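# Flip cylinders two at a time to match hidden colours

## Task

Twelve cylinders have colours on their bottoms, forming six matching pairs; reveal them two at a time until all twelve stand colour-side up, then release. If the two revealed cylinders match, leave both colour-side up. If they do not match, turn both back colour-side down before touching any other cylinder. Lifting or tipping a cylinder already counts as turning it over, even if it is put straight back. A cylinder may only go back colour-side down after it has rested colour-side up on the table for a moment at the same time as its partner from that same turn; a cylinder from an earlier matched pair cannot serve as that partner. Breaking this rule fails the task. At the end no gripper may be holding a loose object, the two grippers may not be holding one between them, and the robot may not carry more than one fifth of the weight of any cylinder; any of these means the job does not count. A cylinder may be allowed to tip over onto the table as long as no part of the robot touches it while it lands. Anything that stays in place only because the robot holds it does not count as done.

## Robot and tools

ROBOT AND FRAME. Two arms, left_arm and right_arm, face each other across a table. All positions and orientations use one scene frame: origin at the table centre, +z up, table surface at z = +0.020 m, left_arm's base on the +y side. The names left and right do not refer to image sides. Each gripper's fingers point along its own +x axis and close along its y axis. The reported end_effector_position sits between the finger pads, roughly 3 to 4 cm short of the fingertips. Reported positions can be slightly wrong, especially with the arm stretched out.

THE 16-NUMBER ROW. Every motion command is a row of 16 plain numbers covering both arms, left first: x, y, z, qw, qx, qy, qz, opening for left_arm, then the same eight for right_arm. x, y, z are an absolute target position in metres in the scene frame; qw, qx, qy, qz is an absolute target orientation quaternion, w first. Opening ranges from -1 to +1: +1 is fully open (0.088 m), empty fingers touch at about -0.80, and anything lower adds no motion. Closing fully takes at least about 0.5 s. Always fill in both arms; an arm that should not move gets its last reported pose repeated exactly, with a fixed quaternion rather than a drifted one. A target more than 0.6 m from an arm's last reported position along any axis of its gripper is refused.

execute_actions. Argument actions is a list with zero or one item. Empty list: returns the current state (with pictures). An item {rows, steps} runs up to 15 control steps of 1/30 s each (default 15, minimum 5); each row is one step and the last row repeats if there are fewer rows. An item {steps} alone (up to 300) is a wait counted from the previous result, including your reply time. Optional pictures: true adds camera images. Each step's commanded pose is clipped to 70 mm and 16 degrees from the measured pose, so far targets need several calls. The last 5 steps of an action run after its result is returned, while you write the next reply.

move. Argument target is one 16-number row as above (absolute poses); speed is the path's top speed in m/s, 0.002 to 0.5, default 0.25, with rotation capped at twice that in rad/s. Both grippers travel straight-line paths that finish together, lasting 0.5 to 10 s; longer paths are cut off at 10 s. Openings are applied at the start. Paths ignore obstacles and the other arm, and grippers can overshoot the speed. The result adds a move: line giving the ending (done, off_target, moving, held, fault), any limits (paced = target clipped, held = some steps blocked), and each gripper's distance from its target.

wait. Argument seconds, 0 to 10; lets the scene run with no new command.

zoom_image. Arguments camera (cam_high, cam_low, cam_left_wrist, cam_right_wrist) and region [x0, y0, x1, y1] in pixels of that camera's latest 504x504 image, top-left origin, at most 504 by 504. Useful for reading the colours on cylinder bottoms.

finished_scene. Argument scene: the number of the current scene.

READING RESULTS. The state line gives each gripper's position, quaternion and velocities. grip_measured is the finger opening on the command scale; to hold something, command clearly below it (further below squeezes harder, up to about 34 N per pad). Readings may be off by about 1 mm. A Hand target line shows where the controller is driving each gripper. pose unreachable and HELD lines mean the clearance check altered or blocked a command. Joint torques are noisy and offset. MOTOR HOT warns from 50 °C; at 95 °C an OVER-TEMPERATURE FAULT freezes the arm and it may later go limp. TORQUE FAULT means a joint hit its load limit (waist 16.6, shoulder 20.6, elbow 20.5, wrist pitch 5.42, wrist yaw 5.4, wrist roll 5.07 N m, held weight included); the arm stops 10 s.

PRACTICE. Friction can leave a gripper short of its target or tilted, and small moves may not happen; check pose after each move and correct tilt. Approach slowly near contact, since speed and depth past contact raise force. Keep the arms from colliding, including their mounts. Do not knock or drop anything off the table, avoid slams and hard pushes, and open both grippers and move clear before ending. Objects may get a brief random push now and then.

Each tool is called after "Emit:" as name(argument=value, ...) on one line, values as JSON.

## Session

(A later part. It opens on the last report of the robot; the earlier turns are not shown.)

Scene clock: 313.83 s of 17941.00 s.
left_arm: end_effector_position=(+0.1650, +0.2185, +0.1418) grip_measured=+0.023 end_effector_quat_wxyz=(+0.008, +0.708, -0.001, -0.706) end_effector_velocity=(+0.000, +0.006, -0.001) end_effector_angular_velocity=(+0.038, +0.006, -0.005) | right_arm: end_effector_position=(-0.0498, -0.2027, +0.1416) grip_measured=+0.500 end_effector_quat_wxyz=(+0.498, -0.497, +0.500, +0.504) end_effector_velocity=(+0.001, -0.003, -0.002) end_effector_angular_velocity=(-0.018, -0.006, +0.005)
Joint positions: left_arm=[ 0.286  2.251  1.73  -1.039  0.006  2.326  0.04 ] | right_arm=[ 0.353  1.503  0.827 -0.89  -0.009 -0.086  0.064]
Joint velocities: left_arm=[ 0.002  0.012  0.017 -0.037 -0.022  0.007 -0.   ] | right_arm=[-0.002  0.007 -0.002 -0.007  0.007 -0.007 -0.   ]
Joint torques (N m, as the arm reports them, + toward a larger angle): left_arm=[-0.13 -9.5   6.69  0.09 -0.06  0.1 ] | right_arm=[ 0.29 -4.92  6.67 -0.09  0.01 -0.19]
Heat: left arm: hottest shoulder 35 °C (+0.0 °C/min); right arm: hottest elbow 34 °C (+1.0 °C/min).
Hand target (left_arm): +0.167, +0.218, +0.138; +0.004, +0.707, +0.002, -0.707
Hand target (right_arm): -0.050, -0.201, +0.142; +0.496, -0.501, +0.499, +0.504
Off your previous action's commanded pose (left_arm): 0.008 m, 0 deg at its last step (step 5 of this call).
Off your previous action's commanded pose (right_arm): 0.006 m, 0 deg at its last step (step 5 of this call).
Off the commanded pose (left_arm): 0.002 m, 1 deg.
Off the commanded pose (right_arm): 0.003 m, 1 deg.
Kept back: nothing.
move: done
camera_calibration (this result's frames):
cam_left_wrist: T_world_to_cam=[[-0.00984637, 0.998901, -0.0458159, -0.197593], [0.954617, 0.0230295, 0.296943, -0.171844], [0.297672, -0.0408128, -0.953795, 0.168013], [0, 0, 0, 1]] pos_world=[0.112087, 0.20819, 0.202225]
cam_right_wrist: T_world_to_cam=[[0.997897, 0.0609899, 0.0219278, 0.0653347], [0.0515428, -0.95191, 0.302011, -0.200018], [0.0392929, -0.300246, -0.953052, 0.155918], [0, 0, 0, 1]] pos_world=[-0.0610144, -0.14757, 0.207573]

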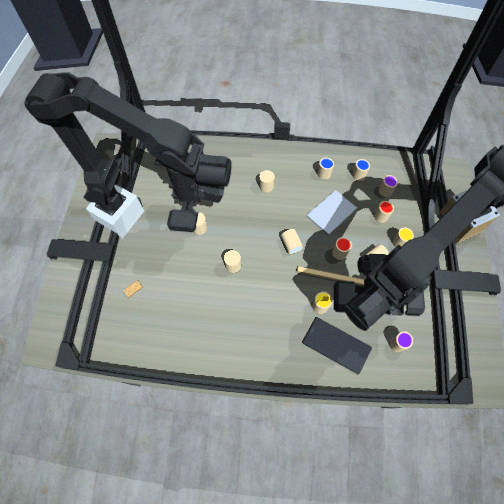

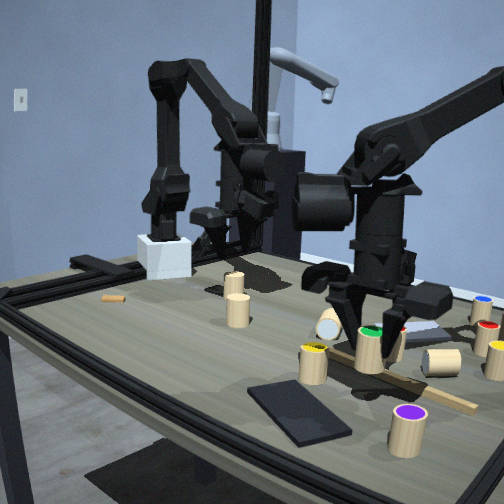

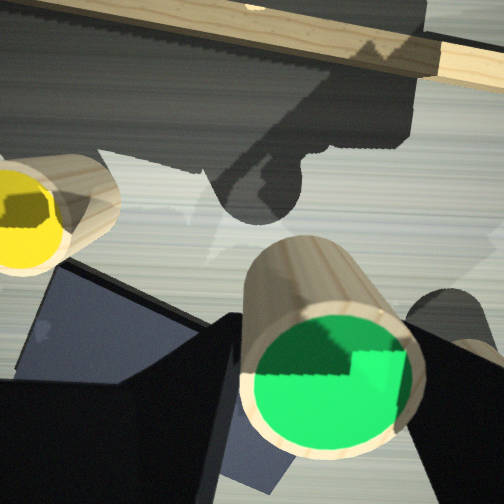

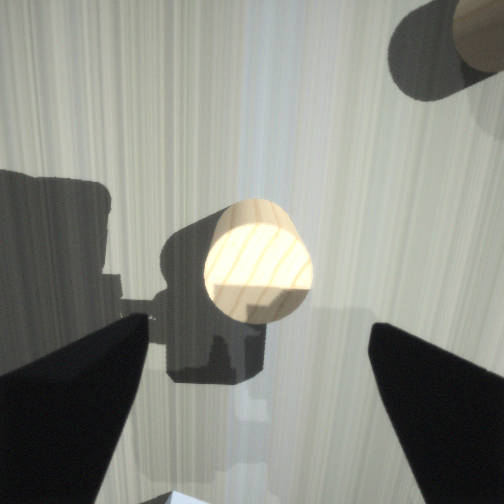

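Emit:
move(target=[0.15,0.225,0.072,0,0.707,0,-0.707,-0.4,-0.05,-0.201,0.08,0.5,-0.5,0.5,0.5,0.5], speed=0.1)

Emit:
execute_actions(actions=[{"rows":[[0.15,0.225,0.072,0,0.707,0,-0.707,0.4,-0.05,-0.201,0.08,0.5,-0.5,0.5,0.5,-0.4]],"steps":13}])

Emit:
execute_actions(actions=[{"rows":[[0.15,0.225,0.15,0,0.707,0,-0.707,0.4,-0.05,-0.201,0.16,0.5,-0.5,0.5,0.5,-0.4]],"steps":12}])

Emit:
move(target=[-0.049,0.13,0.281,0.5,0.5,-0.5,-0.5,0.6,-0.05,0,0.278,0.707,0,0,0.707,-0.4], speed=0.4)

Emit:
execute_actions(actions=[{"rows":[[-0.049,0.06,0.281,0.5,0.5,-0.5,-0.5,0.6,-0.05,0,0.278,0.707,0,0,0.707,-0.4]],"steps":15}])

Emit:
execute_actions(actions=[{"rows":[[-0.049,0.06,0.281,0.5,0.5,-0.5,-0.5,-0.4,-0.05,0,0.278,0.707,0,0,0.707,-0.4]],"steps":15}])

Emit:
execute_actions(actions=[{"rows":[[-0.049,0.06,0.281,0.5,0.5,-0.5,-0.5,-0.4,-0.05,0,0.278,0.707,0,0,0.707,0.5]],"steps":10}])

Emit:
execute_actions(actions=[{"rows":[[-0.049,0.12,0.281,0.5,0.5,-0.5,-0.5,-0.4,-0.05,-0.04,0.278,0.707,0,0,0.707,0.5]],"steps":10}])

Emit:
move(target=[0.065,0.35,0.14,0,0.707,0,-0.707,-0.4,-0.206,-0.026,0.14,0.5,-0.5,0.5,0.5,0.5], speed=0.4)

Scene clock: 315.80 s of 17941.00 s.
left_arm: end_effector_position=(+0.1548, +0.2215, +0.0836) grip_measured=+0.021 end_effector_quat_wxyz=(+0.007, +0.713, -0.007, -0.701) end_effector_velocity=(+0.000, +0.003, +0.000) end_effector_angular_velocity=(+0.020, -0.011, +0.020) | right_arm: end_effector_position=(-0.0496, -0.1980, +0.0844) grip_measured=+0.500 end_effector_quat_wxyz=(+0.503, -0.497, +0.496, +0.505) end_effector_velocity=(-0.002, +0.003, -0.002) end_effector_angular_velocity=(+0.014, +0.021, +0.005)
Joint positions: left_arm=[ 0.272  2.294  1.555 -0.807  0.002  2.321  0.04 ] | right_arm=[ 0.357  1.65   0.704 -0.61  -0.003 -0.082  0.064]
Joint velocities: left_arm=[-0.002 -0.002 -0.002 -0.007 -0.022 -0.022 -0.   ] | right_arm=[-0.002  0.007 -0.002  0.022 -0.022 -0.007 -0.   ]
Joint torques (N m, as the arm reports them, + toward a larger angle): left_arm=[-0.31 -9.05  3.28  0.87 -0.01 -0.1 ] | right_arm=[ 0.29 -5.16  3.49  0.31  0.02  0.18]
Heat: left arm: hottest shoulder 35 °C (+0.0 °C/min); right arm: hottest elbow 34 °C (+1.0 °C/min).
Hand target (left_arm): +0.150, +0.225, +0.072; +0.000, +0.707, +0.000, -0.707
Hand target (right_arm): -0.050, -0.202, +0.080; +0.500, -0.500, +0.500, +0.500
Off the commanded pose (left_arm): 0.013 m, 1 deg.
Off the commanded pose (right_arm): 0.005 m, 1 deg.
Kept back: nothing.
move: off_target (left_arm)
camera_calibration (this result's frames):
cam_left_wrist: T_world_to_cam=[[0.000588083, 0.998623, -0.052454, -0.20439], [0.951042, 0.0156531, 0.308667, -0.143657], [0.309063, -0.0500675, -0.949723, 0.11555], [0, 0, 0, 1]] pos_world=[0.101032, 0.212143, 0.143362]
cam_right_wrist: T_world_to_cam=[[0.99771, 0.0610467, 0.0291207, 0.065444], [0.0499038, -0.955026, 0.292293, -0.178218], [0.0456545, -0.29017, -0.955885, 0.105344], [0, 0, 0, 1]] pos_world=[-0.0612098, -0.143631, 0.150882]

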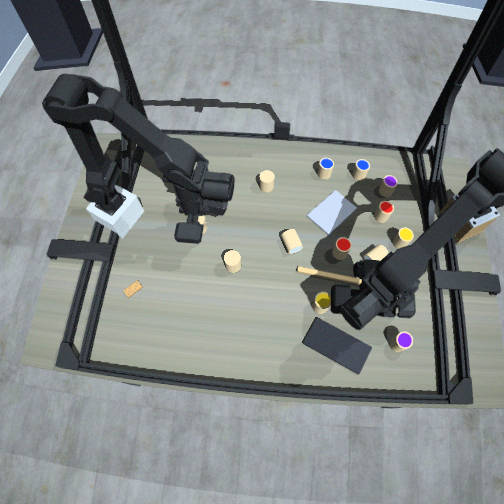

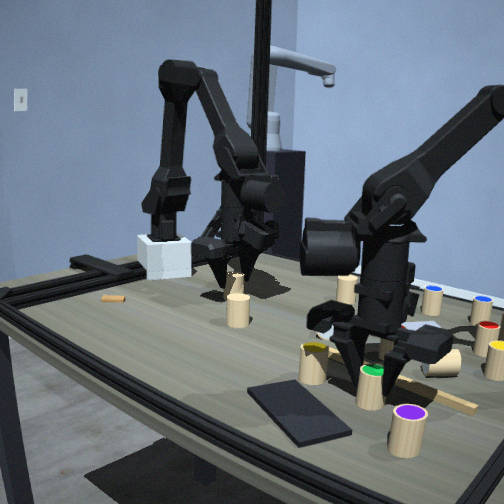

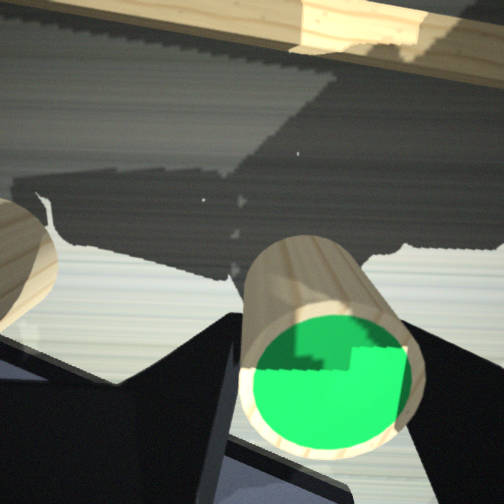

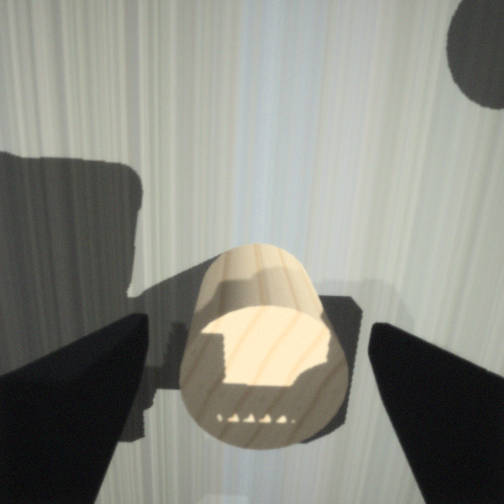

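Scene clock: 316.07 s of 17941.00 s.
left_arm: end_effector_position=(+0.1548, +0.2213, +0.0807) grip_measured=+0.319 end_effector_quat_wxyz=(+0.007, +0.713, -0.007, -0.701) end_effector_velocity=(-0.005, +0.006, -0.008) end_effector_angular_velocity=(+0.028, +0.016, +0.005) | right_arm: end_effector_position=(-0.0493, -0.1979, +0.0836) grip_measured=+0.023 end_effector_quat_wxyz=(+0.503, -0.497, +0.496, +0.504) end_effector_velocity=(-0.000, +0.001, +0.000) end_effector_angular_velocity=(+0.008, +0.007, +0.005)
Joint positions: left_arm=[ 0.271  2.299  1.551 -0.796  0.002  2.321  0.055] | right_arm=[ 0.357  1.654  0.704 -0.607 -0.001 -0.082  0.04 ]
Joint velocities: left_arm=[-0.002  0.012 -0.012 -0.007 -0.007 -0.007  0.032] | right_arm=[-0.002 -0.002 -0.002  0.007 -0.007 -0.007 -0.   ]
Joint torques (N m, as the arm reports them, + toward a larger angle): left_arm=[-0.16 -9.68  3.83  0.31 -0.05 -0.05] | right_arm=[ 0.22 -5.27  3.7   0.28 -0.03  0.17]
Heat: left arm: hottest shoulder 35 °C (+0.0 °C/min); right arm: hottest elbow 34 °C (+1.0 °C/min).
Steps of this call (steps 1 to 8: the first 8 steps of this action). Readings (end_effector_position):
1: left_arm (+0.1547, +0.2216, +0.0835) | right_arm (-0.0496, -0.1981, +0.0842)
2: left_arm (+0.1546, +0.2215, +0.0835) | right_arm (-0.0495, -0.1980, +0.0841)
4: left_arm (+0.1558, +0.2202, +0.0833) | right_arm (-0.0495, -0.1980, +0.0838)
8: the state above

Scene clock: 316.47 s of 17941.00 s.
left_arm: end_effector_position=(+0.1494, +0.2267, +0.1323) grip_measured=+0.397 end_effector_quat_wxyz=(-0.001, +0.705, +0.001, -0.709) end_effector_velocity=(+0.038, -0.044, +0.215) end_effector_angular_velocity=(-0.228, -0.203, +0.005) | right_arm: end_effector_position=(-0.0492, -0.1974, +0.1422) grip_measured=+0.023 end_effector_quat_wxyz=(+0.503, -0.497, +0.496, +0.504) end_effector_velocity=(-0.001, +0.014, +0.171) end_effector_angular_velocity=(+0.071, +0.002, -0.005)
Joint positions: left_arm=[ 0.271  2.214  1.629 -0.992  0.002  2.321  0.058] | right_arm=[ 0.357  1.515  0.84  -0.883 -0.001 -0.082  0.04 ]
Joint velocities: left_arm=[-0.002 -0.32   0.374 -0.388  0.007 -0.007  0.001] | right_arm=[ 0.002 -0.315  0.452 -0.696 -0.007  0.007 -0.   ]
Joint torques (N m, as the arm reports them, + toward a larger angle): left_arm=[ -0.11 -11.38   5.22  -0.1   -0.02  -0.13] | right_arm=[ 0.24 -5.79  5.11 -0.31 -0.04  0.16]
Heat: left arm: hottest shoulder 36 °C (+1.0 °C/min); right arm: hottest elbow 34 °C (+1.0 °C/min).
Off your previous action's commanded pose (left_arm): 0.010 m, 1 deg at its last step (step 5 of this call).
Off your previous action's commanded pose (right_arm): 0.005 m, 1 deg at its last step (step 5 of this call).
Steps of this call (steps 1 to 5: the last 5 steps of your previous action; steps 6 to 12: the first 7 steps of this action). Readings (end_effector_position):
6: left_arm (+0.1524, +0.2239, +0.0857) | right_arm (-0.0495, -0.2003, +0.0892)
7: left_arm (+0.1471, +0.2292, +0.0911) | right_arm (-0.0500, -0.2062, +0.0973)
9: left_arm (+0.1445, +0.2320, +0.1071) | right_arm (-0.0498, -0.2048, +0.1176)
12: the state above

Scene clock: 319.60 s of 17941.00 s.
left_arm: end_effector_position=(-0.0495, +0.1305, +0.2913) grip_measured=+0.600 end_effector_quat_wxyz=(+0.499, +0.497, -0.508, -0.496) end_effector_velocity=(-0.000, +0.001, +0.001) end_effector_angular_velocity=(-0.012, +0.004, +0.015) | right_arm: end_effector_position=(-0.0494, -0.0017, +0.2751) grip_measured=+0.023 end_effector_quat_wxyz=(+0.711, -0.006, -0.001, +0.703) end_effector_velocity=(+0.000, +0.002, -0.005) end_effector_angular_velocity=(-0.007, -0.007, +0.005)
Joint positions: left_arm=[-0.152  1.651  0.497  1.169  0.336  1.576  0.068] | right_arm=[ 0.376  1.673  0.587  1.079 -0.049 -0.011  0.04 ]
Joint velocities: left_arm=[-0.007  0.002 -0.007  0.022 -0.022 -0.007 -0.   ] | right_arm=[-0.002  0.017  0.002  0.007 -0.007 -0.007  0.   ]
Joint torques (N m, as the arm reports them, + toward a larger angle): left_arm=[-0.29 -5.17  3.86  1.79 -0.12 -0.22] | right_arm=[ 0.29 -6.53  7.03  1.65  0.04  0.19]
Heat: left arm: hottest shoulder 36 °C (+1.0 °C/min); right arm: hottest elbow 34 °C (+1.0 °C/min).
Hand target (left_arm): -0.051, +0.132, +0.283; +0.497, +0.499, -0.501, -0.503
Hand target (right_arm): -0.050, +0.001, +0.276; +0.711, -0.002, -0.002, +0.703
Off your previous action's commanded pose (left_arm): 0.005 m, 0 deg at its last step (step 5 of this call).
Off your previous action's commanded pose (right_arm): 0.008 m, 0 deg at its last step (step 5 of this call).
Off the commanded pose (left_arm): 0.010 m, 1 deg.
Off the commanded pose (right_arm): 0.003 m, 1 deg.
Kept back: nothing.
move: off_target (left_arm)
camera_calibration (this result's frames):
cam_left_wrist: T_world_to_cam=[[0.010671, -0.0479518, -0.998793, 0.310275], [0.958435, 0.285291, -0.0034569, 0.0440534], [0.285112, -0.957241, 0.049003, 0.197693], [0, 0, 0, 1]] pos_world=[-0.101898, 0.19155, 0.300365]
cam_right_wrist: T_world_to_cam=[[0.996792, -0.0401019, 0.0692598, 0.0364432], [0.0532048, -0.314434, -0.947787, 0.295934], [0.0597858, 0.948432, -0.311292, 0.17008], [0, 0, 0, 1]] pos_world=[-0.0622398, -0.0667964, 0.330903]

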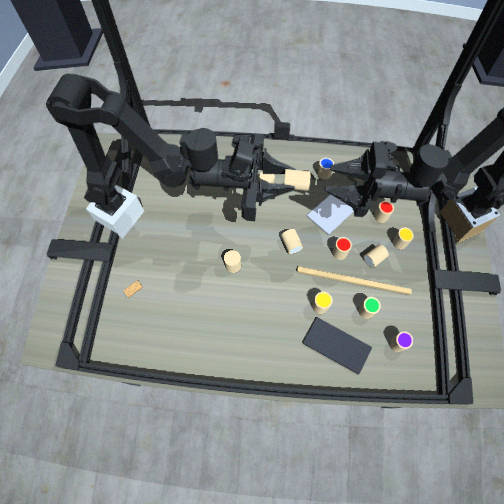

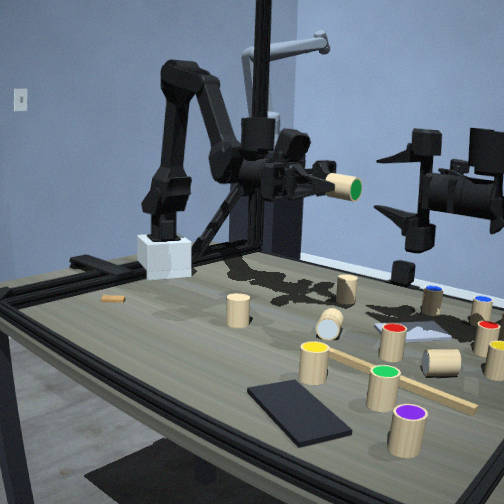

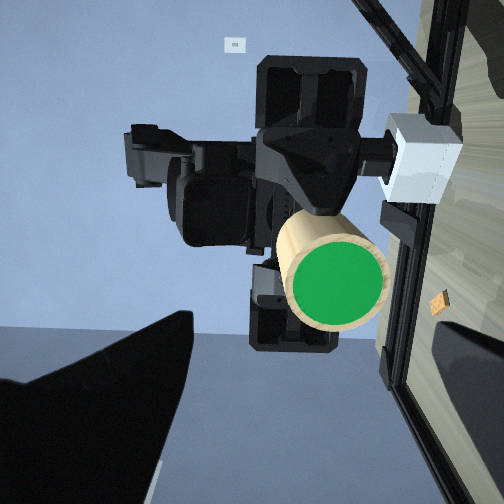

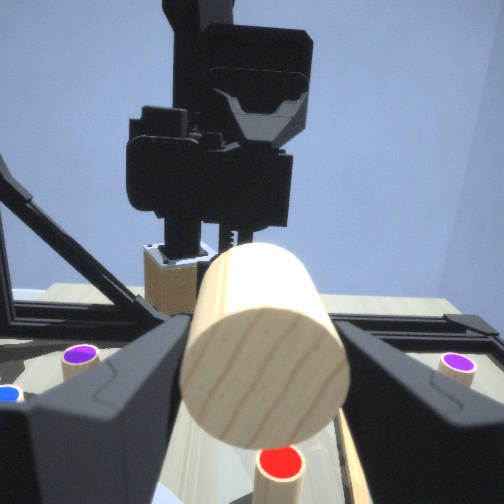

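Scene clock: 319.93 s of 17941.00 s.
left_arm: end_effector_position=(-0.0504, +0.0695, +0.2837) grip_measured=+0.600 end_effector_quat_wxyz=(+0.500, +0.499, -0.503, -0.498) end_effector_velocity=(+0.017, -0.055, +0.013) end_effector_angular_velocity=(-0.040, -0.018, +0.039) | right_arm: end_effector_position=(-0.0509, -0.0017, +0.2751) grip_measured=+0.022 end_effector_quat_wxyz=(+0.707, -0.005, +0.001, +0.707) end_effector_velocity=(+0.002, -0.001, -0.005) end_effector_angular_velocity=(-0.022, -0.021, -0.010)
Joint positions: left_arm=[-0.218  1.854  0.727  1.133  0.264  1.574  0.068] | right_arm=[ 0.376  1.673  0.587  1.079 -0.059 -0.006  0.04 ]
Joint velocities: left_arm=[-0.012  0.149  0.242 -0.051 -0.051  0.007 -0.   ] | right_arm=[-0.002 -0.002 -0.002 -0.022  0.007 -0.022 -0.   ]
Joint torques (N m, as the arm reports them, + toward a larger angle): left_arm=[-0.09 -6.85  5.83  1.45 -0.1  -0.15] | right_arm=[-0.31 -7.61  6.81  1.36 -0.12  0.17]
Heat: left arm: hottest shoulder 36 °C (+1.0 °C/min); right arm: hottest elbow 34 °C (+1.0 °C/min).
Steps of this call (steps 1 to 10: the first 10 steps of this action). Readings (end_effector_position):
1: left_arm (-0.0485, +0.1247, +0.2897) | right_arm (-0.0494, -0.0017, +0.2751)
2: left_arm (-0.0489, +0.1145, +0.2886) | right_arm (-0.0496, -0.0017, +0.2751)
4: left_arm (-0.0508, +0.0943, +0.2847) | right_arm (-0.0503, -0.0017, +0.2751)
8: left_arm (-0.0515, +0.0740, +0.2829) | right_arm (-0.0508, -0.0017, +0.2751)
10: the state above

Scene clock: 320.43 s of 17941.00 s.
left_arm: end_effector_position=(-0.0489, +0.0635, +0.2824) grip_measured=+0.028 end_effector_quat_wxyz=(+0.500, +0.500, -0.501, -0.499) end_effector_velocity=(-0.000, +0.000, -0.004) end_effector_angular_velocity=(+0.012, +0.010, +0.005) | right_arm: end_effector_position=(-0.0509, -0.0016, +0.2756) grip_measured=+0.023 end_effector_quat_wxyz=(+0.707, -0.004, +0.000, +0.707) end_effector_velocity=(-0.000, -0.001, +0.000) end_effector_angular_velocity=(-0.002, -0.007, +0.005)
Joint positions: left_arm=[-0.22   1.874  0.752  1.123  0.26   1.573  0.04 ] | right_arm=[ 0.376  1.673  0.587  1.081 -0.061 -0.005  0.04 ]
Joint velocities: left_arm=[-0.002  0.002 -0.002 -0.007 -0.007 -0.007 -0.   ] | right_arm=[-0.002 -0.007 -0.002 -0.007 -0.007 -0.007 -0.   ]
Joint torques (N m, as the arm reports them, + toward a larger angle): left_arm=[-0.05 -6.99  6.34  1.53 -0.11 -0.07] | right_arm=[-0.29 -7.6   6.75  1.28 -0.11  0.19]
Heat: left arm: hottest shoulder 36 °C (+1.0 °C/min); right arm: hottest elbow 34 °C (+1.0 °C/min).
Off your previous action's commanded pose (left_arm): 0.006 m, 0 deg at its last step (step 5 of this call).
Off your previous action's commanded pose (right_arm): 0.004 m, 1 deg at its last step (step 5 of this call).
Steps of this call (steps 1 to 5: the last 5 steps of your previous action; steps 6 to 15: the first 10 steps of this action). Readings (end_effector_position):
6: left_arm (-0.0492, +0.0643, +0.2841) | right_arm (-0.0511, -0.0017, +0.2751)
7: left_arm (-0.0491, +0.0640, +0.2838) | right_arm (-0.0511, -0.0017, +0.2751)
9: left_arm (-0.0490, +0.0636, +0.2835) | right_arm (-0.0509, -0.0017, +0.2753)
13: left_arm (-0.0489, +0.0635, +0.2824) | right_arm (-0.0509, -0.0016, +0.2756)
15: the state above

Scene clock: 320.77 s of 17941.00 s.
left_arm: end_effector_position=(-0.0490, +0.0632, +0.2821) grip_measured=+0.027 end_effector_quat_wxyz=(+0.500, +0.500, -0.501, -0.499) end_effector_velocity=(-0.004, -0.001, -0.002) end_effector_angular_velocity=(+0.007, +0.009, -0.015) | right_arm: end_effector_position=(-0.0510, -0.0015, +0.2757) grip_measured=+0.192 end_effector_quat_wxyz=(+0.707, -0.003, +0.000, +0.707) end_effector_velocity=(-0.000, -0.001, -0.005) end_effector_angular_velocity=(-0.022, +0.009, +0.005)
Joint positions: left_arm=[-0.22   1.874  0.753  1.122  0.26   1.573  0.04 ] | right_arm=[ 0.376  1.673  0.588  1.081 -0.061 -0.005  0.048]
Joint velocities: left_arm=[-0.007  0.002  0.002 -0.007  0.007 -0.007 -0.   ] | right_arm=[-0.002 -0.002 -0.002 -0.022 -0.007  0.007  0.162]
Joint torques (N m, as the arm reports them, + toward a larger angle): left_arm=[-0.04 -7.12  6.1   1.63 -0.11 -0.11] | right_arm=[-0.3  -7.61  6.73  1.27 -0.1   0.18]
Heat: left arm: hottest shoulder 36 °C (+1.0 °C/min); right arm: hottest elbow 34 °C (+1.0 °C/min).
Off your previous action's commanded pose (left_arm): 0.004 m, 0 deg at its last step (step 5 of this call).
Off your previous action's commanded pose (right_arm): 0.003 m, 0 deg at its last step (step 5 of this call).
Steps of this call (steps 1 to 5: the last 5 steps of your previous action; steps 6 to 10: the first 5 steps of this action). Readings (end_effector_position):
6: left_arm (-0.0489, +0.0635, +0.2823) | right_arm (-0.0509, -0.0016, +0.2756)
7: left_arm (-0.0489, +0.0634, +0.2824) | right_arm (-0.0510, -0.0016, +0.2756)
9: left_arm (-0.0488, +0.0633, +0.2822) | right_arm (-0.0510, -0.0015, +0.2757)
10: the state above

Scene clock: 321.10 s of 17941.00 s.
left_arm: end_effector_position=(-0.0486, +0.0984, +0.2773) grip_measured=+0.027 end_effector_quat_wxyz=(+0.498, +0.502, -0.497, -0.502) end_effector_velocity=(+0.016, +0.165, -0.031) end_effector_angular_velocity=(+0.096, +0.037, +0.059) | right_arm: end_effector_position=(-0.0506, -0.0260, +0.2767) grip_measured=+0.487 end_effector_quat_wxyz=(+0.707, -0.003, -0.001, +0.707) end_effector_velocity=(+0.001, -0.100, +0.017) end_effector_angular_velocity=(+0.032, -0.009, +0.005)
Joint positions: left_arm=[-0.189  1.786  0.608  1.168  0.29   1.573  0.04 ] | right_arm=[ 0.369  1.585  0.494  1.088 -0.067 -0.005  0.063]
Joint velocities: left_arm=[ 0.183 -0.427 -0.652  0.125  0.125 -0.007  0.   ] | right_arm=[-0.032 -0.418 -0.364 -0.022 -0.037 -0.007  0.006]
Joint torques (N m, as the arm reports them, + toward a larger angle): left_arm=[-0.16 -9.3   4.54  1.92  0.1  -0.11] | right_arm=[-0.21 -7.65  4.6   1.52 -0.12  0.18]
Heat: left arm: hottest shoulder 36 °C (+1.0 °C/min); right arm: hottest elbow 34 °C (+1.0 °C/min).
Off your previous action's commanded pose (left_arm): 0.003 m, 0 deg at its last step (step 5 of this call).
Off your previous action's commanded pose (right_arm): 0.003 m, 0 deg at its last step (step 5 of this call).
Steps of this call (steps 1 to 5: the last 5 steps of your previous action; steps 6 to 10: the first 5 steps of this action). Readings (end_effector_position):
6: left_arm (-0.0494, +0.0677, +0.2820) | right_arm (-0.0510, -0.0051, +0.2756)
7: left_arm (-0.0497, +0.0760, +0.2813) | right_arm (-0.0508, -0.0111, +0.2753)
9: left_arm (-0.0491, +0.0925, +0.2786) | right_arm (-0.0507, -0.0223, +0.2760)
10: the state above

Scene clock: 324.17 s of 17941.00 s.
left_arm: end_effector_position=(+0.0648, +0.3489, +0.1387) grip_measured=+0.024 end_effector_quat_wxyz=(+0.006, +0.707, +0.000, -0.707) end_effector_velocity=(-0.004, +0.009, -0.001) end_effector_angular_velocity=(+0.044, +0.016, +0.010) | right_arm: end_effector_position=(-0.2037, -0.0270, +0.1452) grip_measured=+0.500 end_effector_quat_wxyz=(+0.500, -0.499, +0.494, +0.508) end_effector_velocity=(+0.001, -0.002, -0.000) end_effector_angular_velocity=(-0.028, -0.002, +0.005)
Joint positions: left_arm=[ 0.353  1.687  0.906 -0.784  0.006  2.394  0.04 ] | right_arm=[ 0.759  2.214  1.77  -1.112  0.002  0.31   0.064]
Joint velocities: left_arm=[ 0.002  0.002 -0.002 -0.037 -0.022 -0.007  0.   ] | right_arm=[-0.002  0.017  0.027 -0.037 -0.007 -0.007 -0.   ]
Joint torques (N m, as the arm reports them, + toward a larger angle): left_arm=[ 0.01 -5.16  5.65  0.11 -0.05  0.08] | right_arm=[  0.23 -10.2    7.05  -0.09  -0.12   0.18]
Heat: left arm: hottest shoulder 36 °C (+1.0 °C/min); right arm: hottest elbow 34 °C (+1.0 °C/min).
Hand target (left_arm): +0.067, +0.348, +0.138; +0.004, +0.707, +0.002, -0.707
Hand target (right_arm): -0.205, -0.027, +0.141; +0.498, -0.502, +0.497, +0.503
Off your previous action's commanded pose (left_arm): 0.008 m, 0 deg at its last step (step 5 of this call).
Off your previous action's commanded pose (right_arm): 0.006 m, 0 deg at its last step (step 5 of this call).
Off the commanded pose (left_arm): 0.002 m, 1 deg.
Off the commanded pose (right_arm): 0.006 m, 1 deg.
Kept back: nothing.
move: done
camera_calibration (this result's frames):
cam_left_wrist: T_world_to_cam=[[-0.00847671, 0.999118, -0.0411236, -0.329764], [0.955656, 0.0202004, 0.29379, -0.0769019], [0.294362, -0.0368097, -0.954985, 0.199125], [0, 0, 0, 1]] pos_world=[0.0120818, 0.338356, 0.199193]
cam_right_wrist: T_world_to_cam=[[0.997063, 0.0712884, 0.0280032, 0.207312], [0.0600384, -0.954483, 0.292161, -0.0228408], [0.0475563, -0.289622, -0.955959, 0.220557], [0, 0, 0, 1]] pos_world=[-0.215821, 0.0272979, 0.211711]

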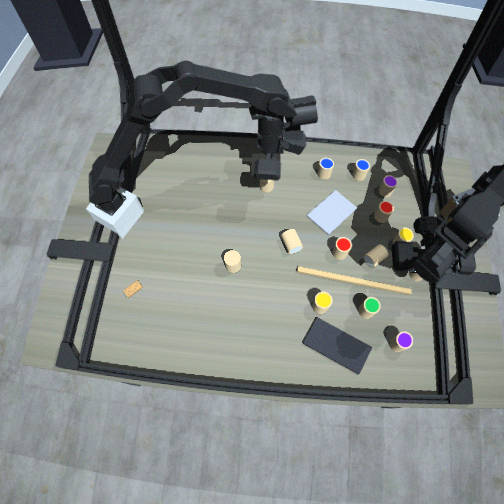

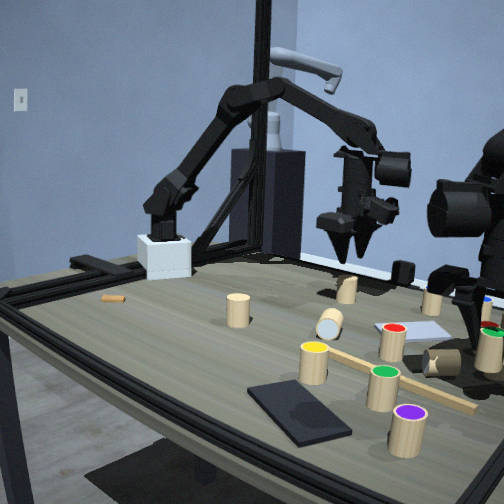

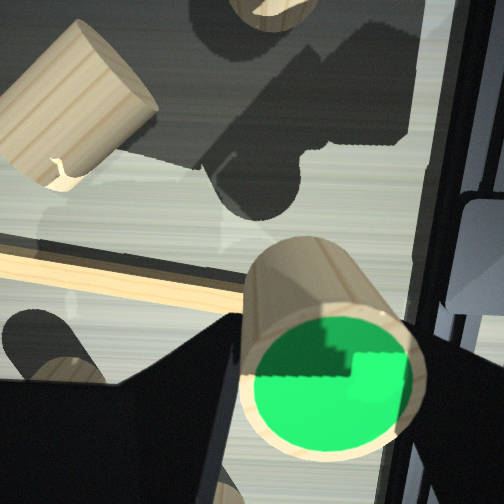

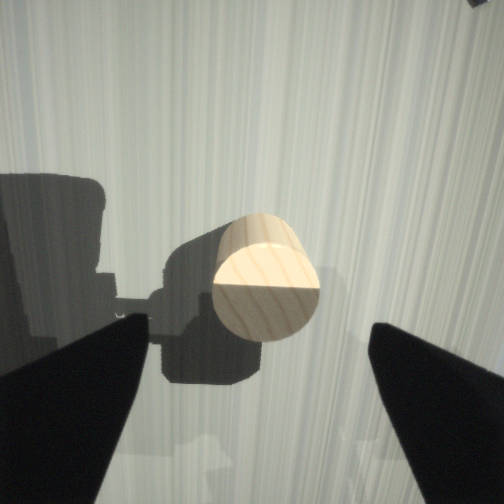

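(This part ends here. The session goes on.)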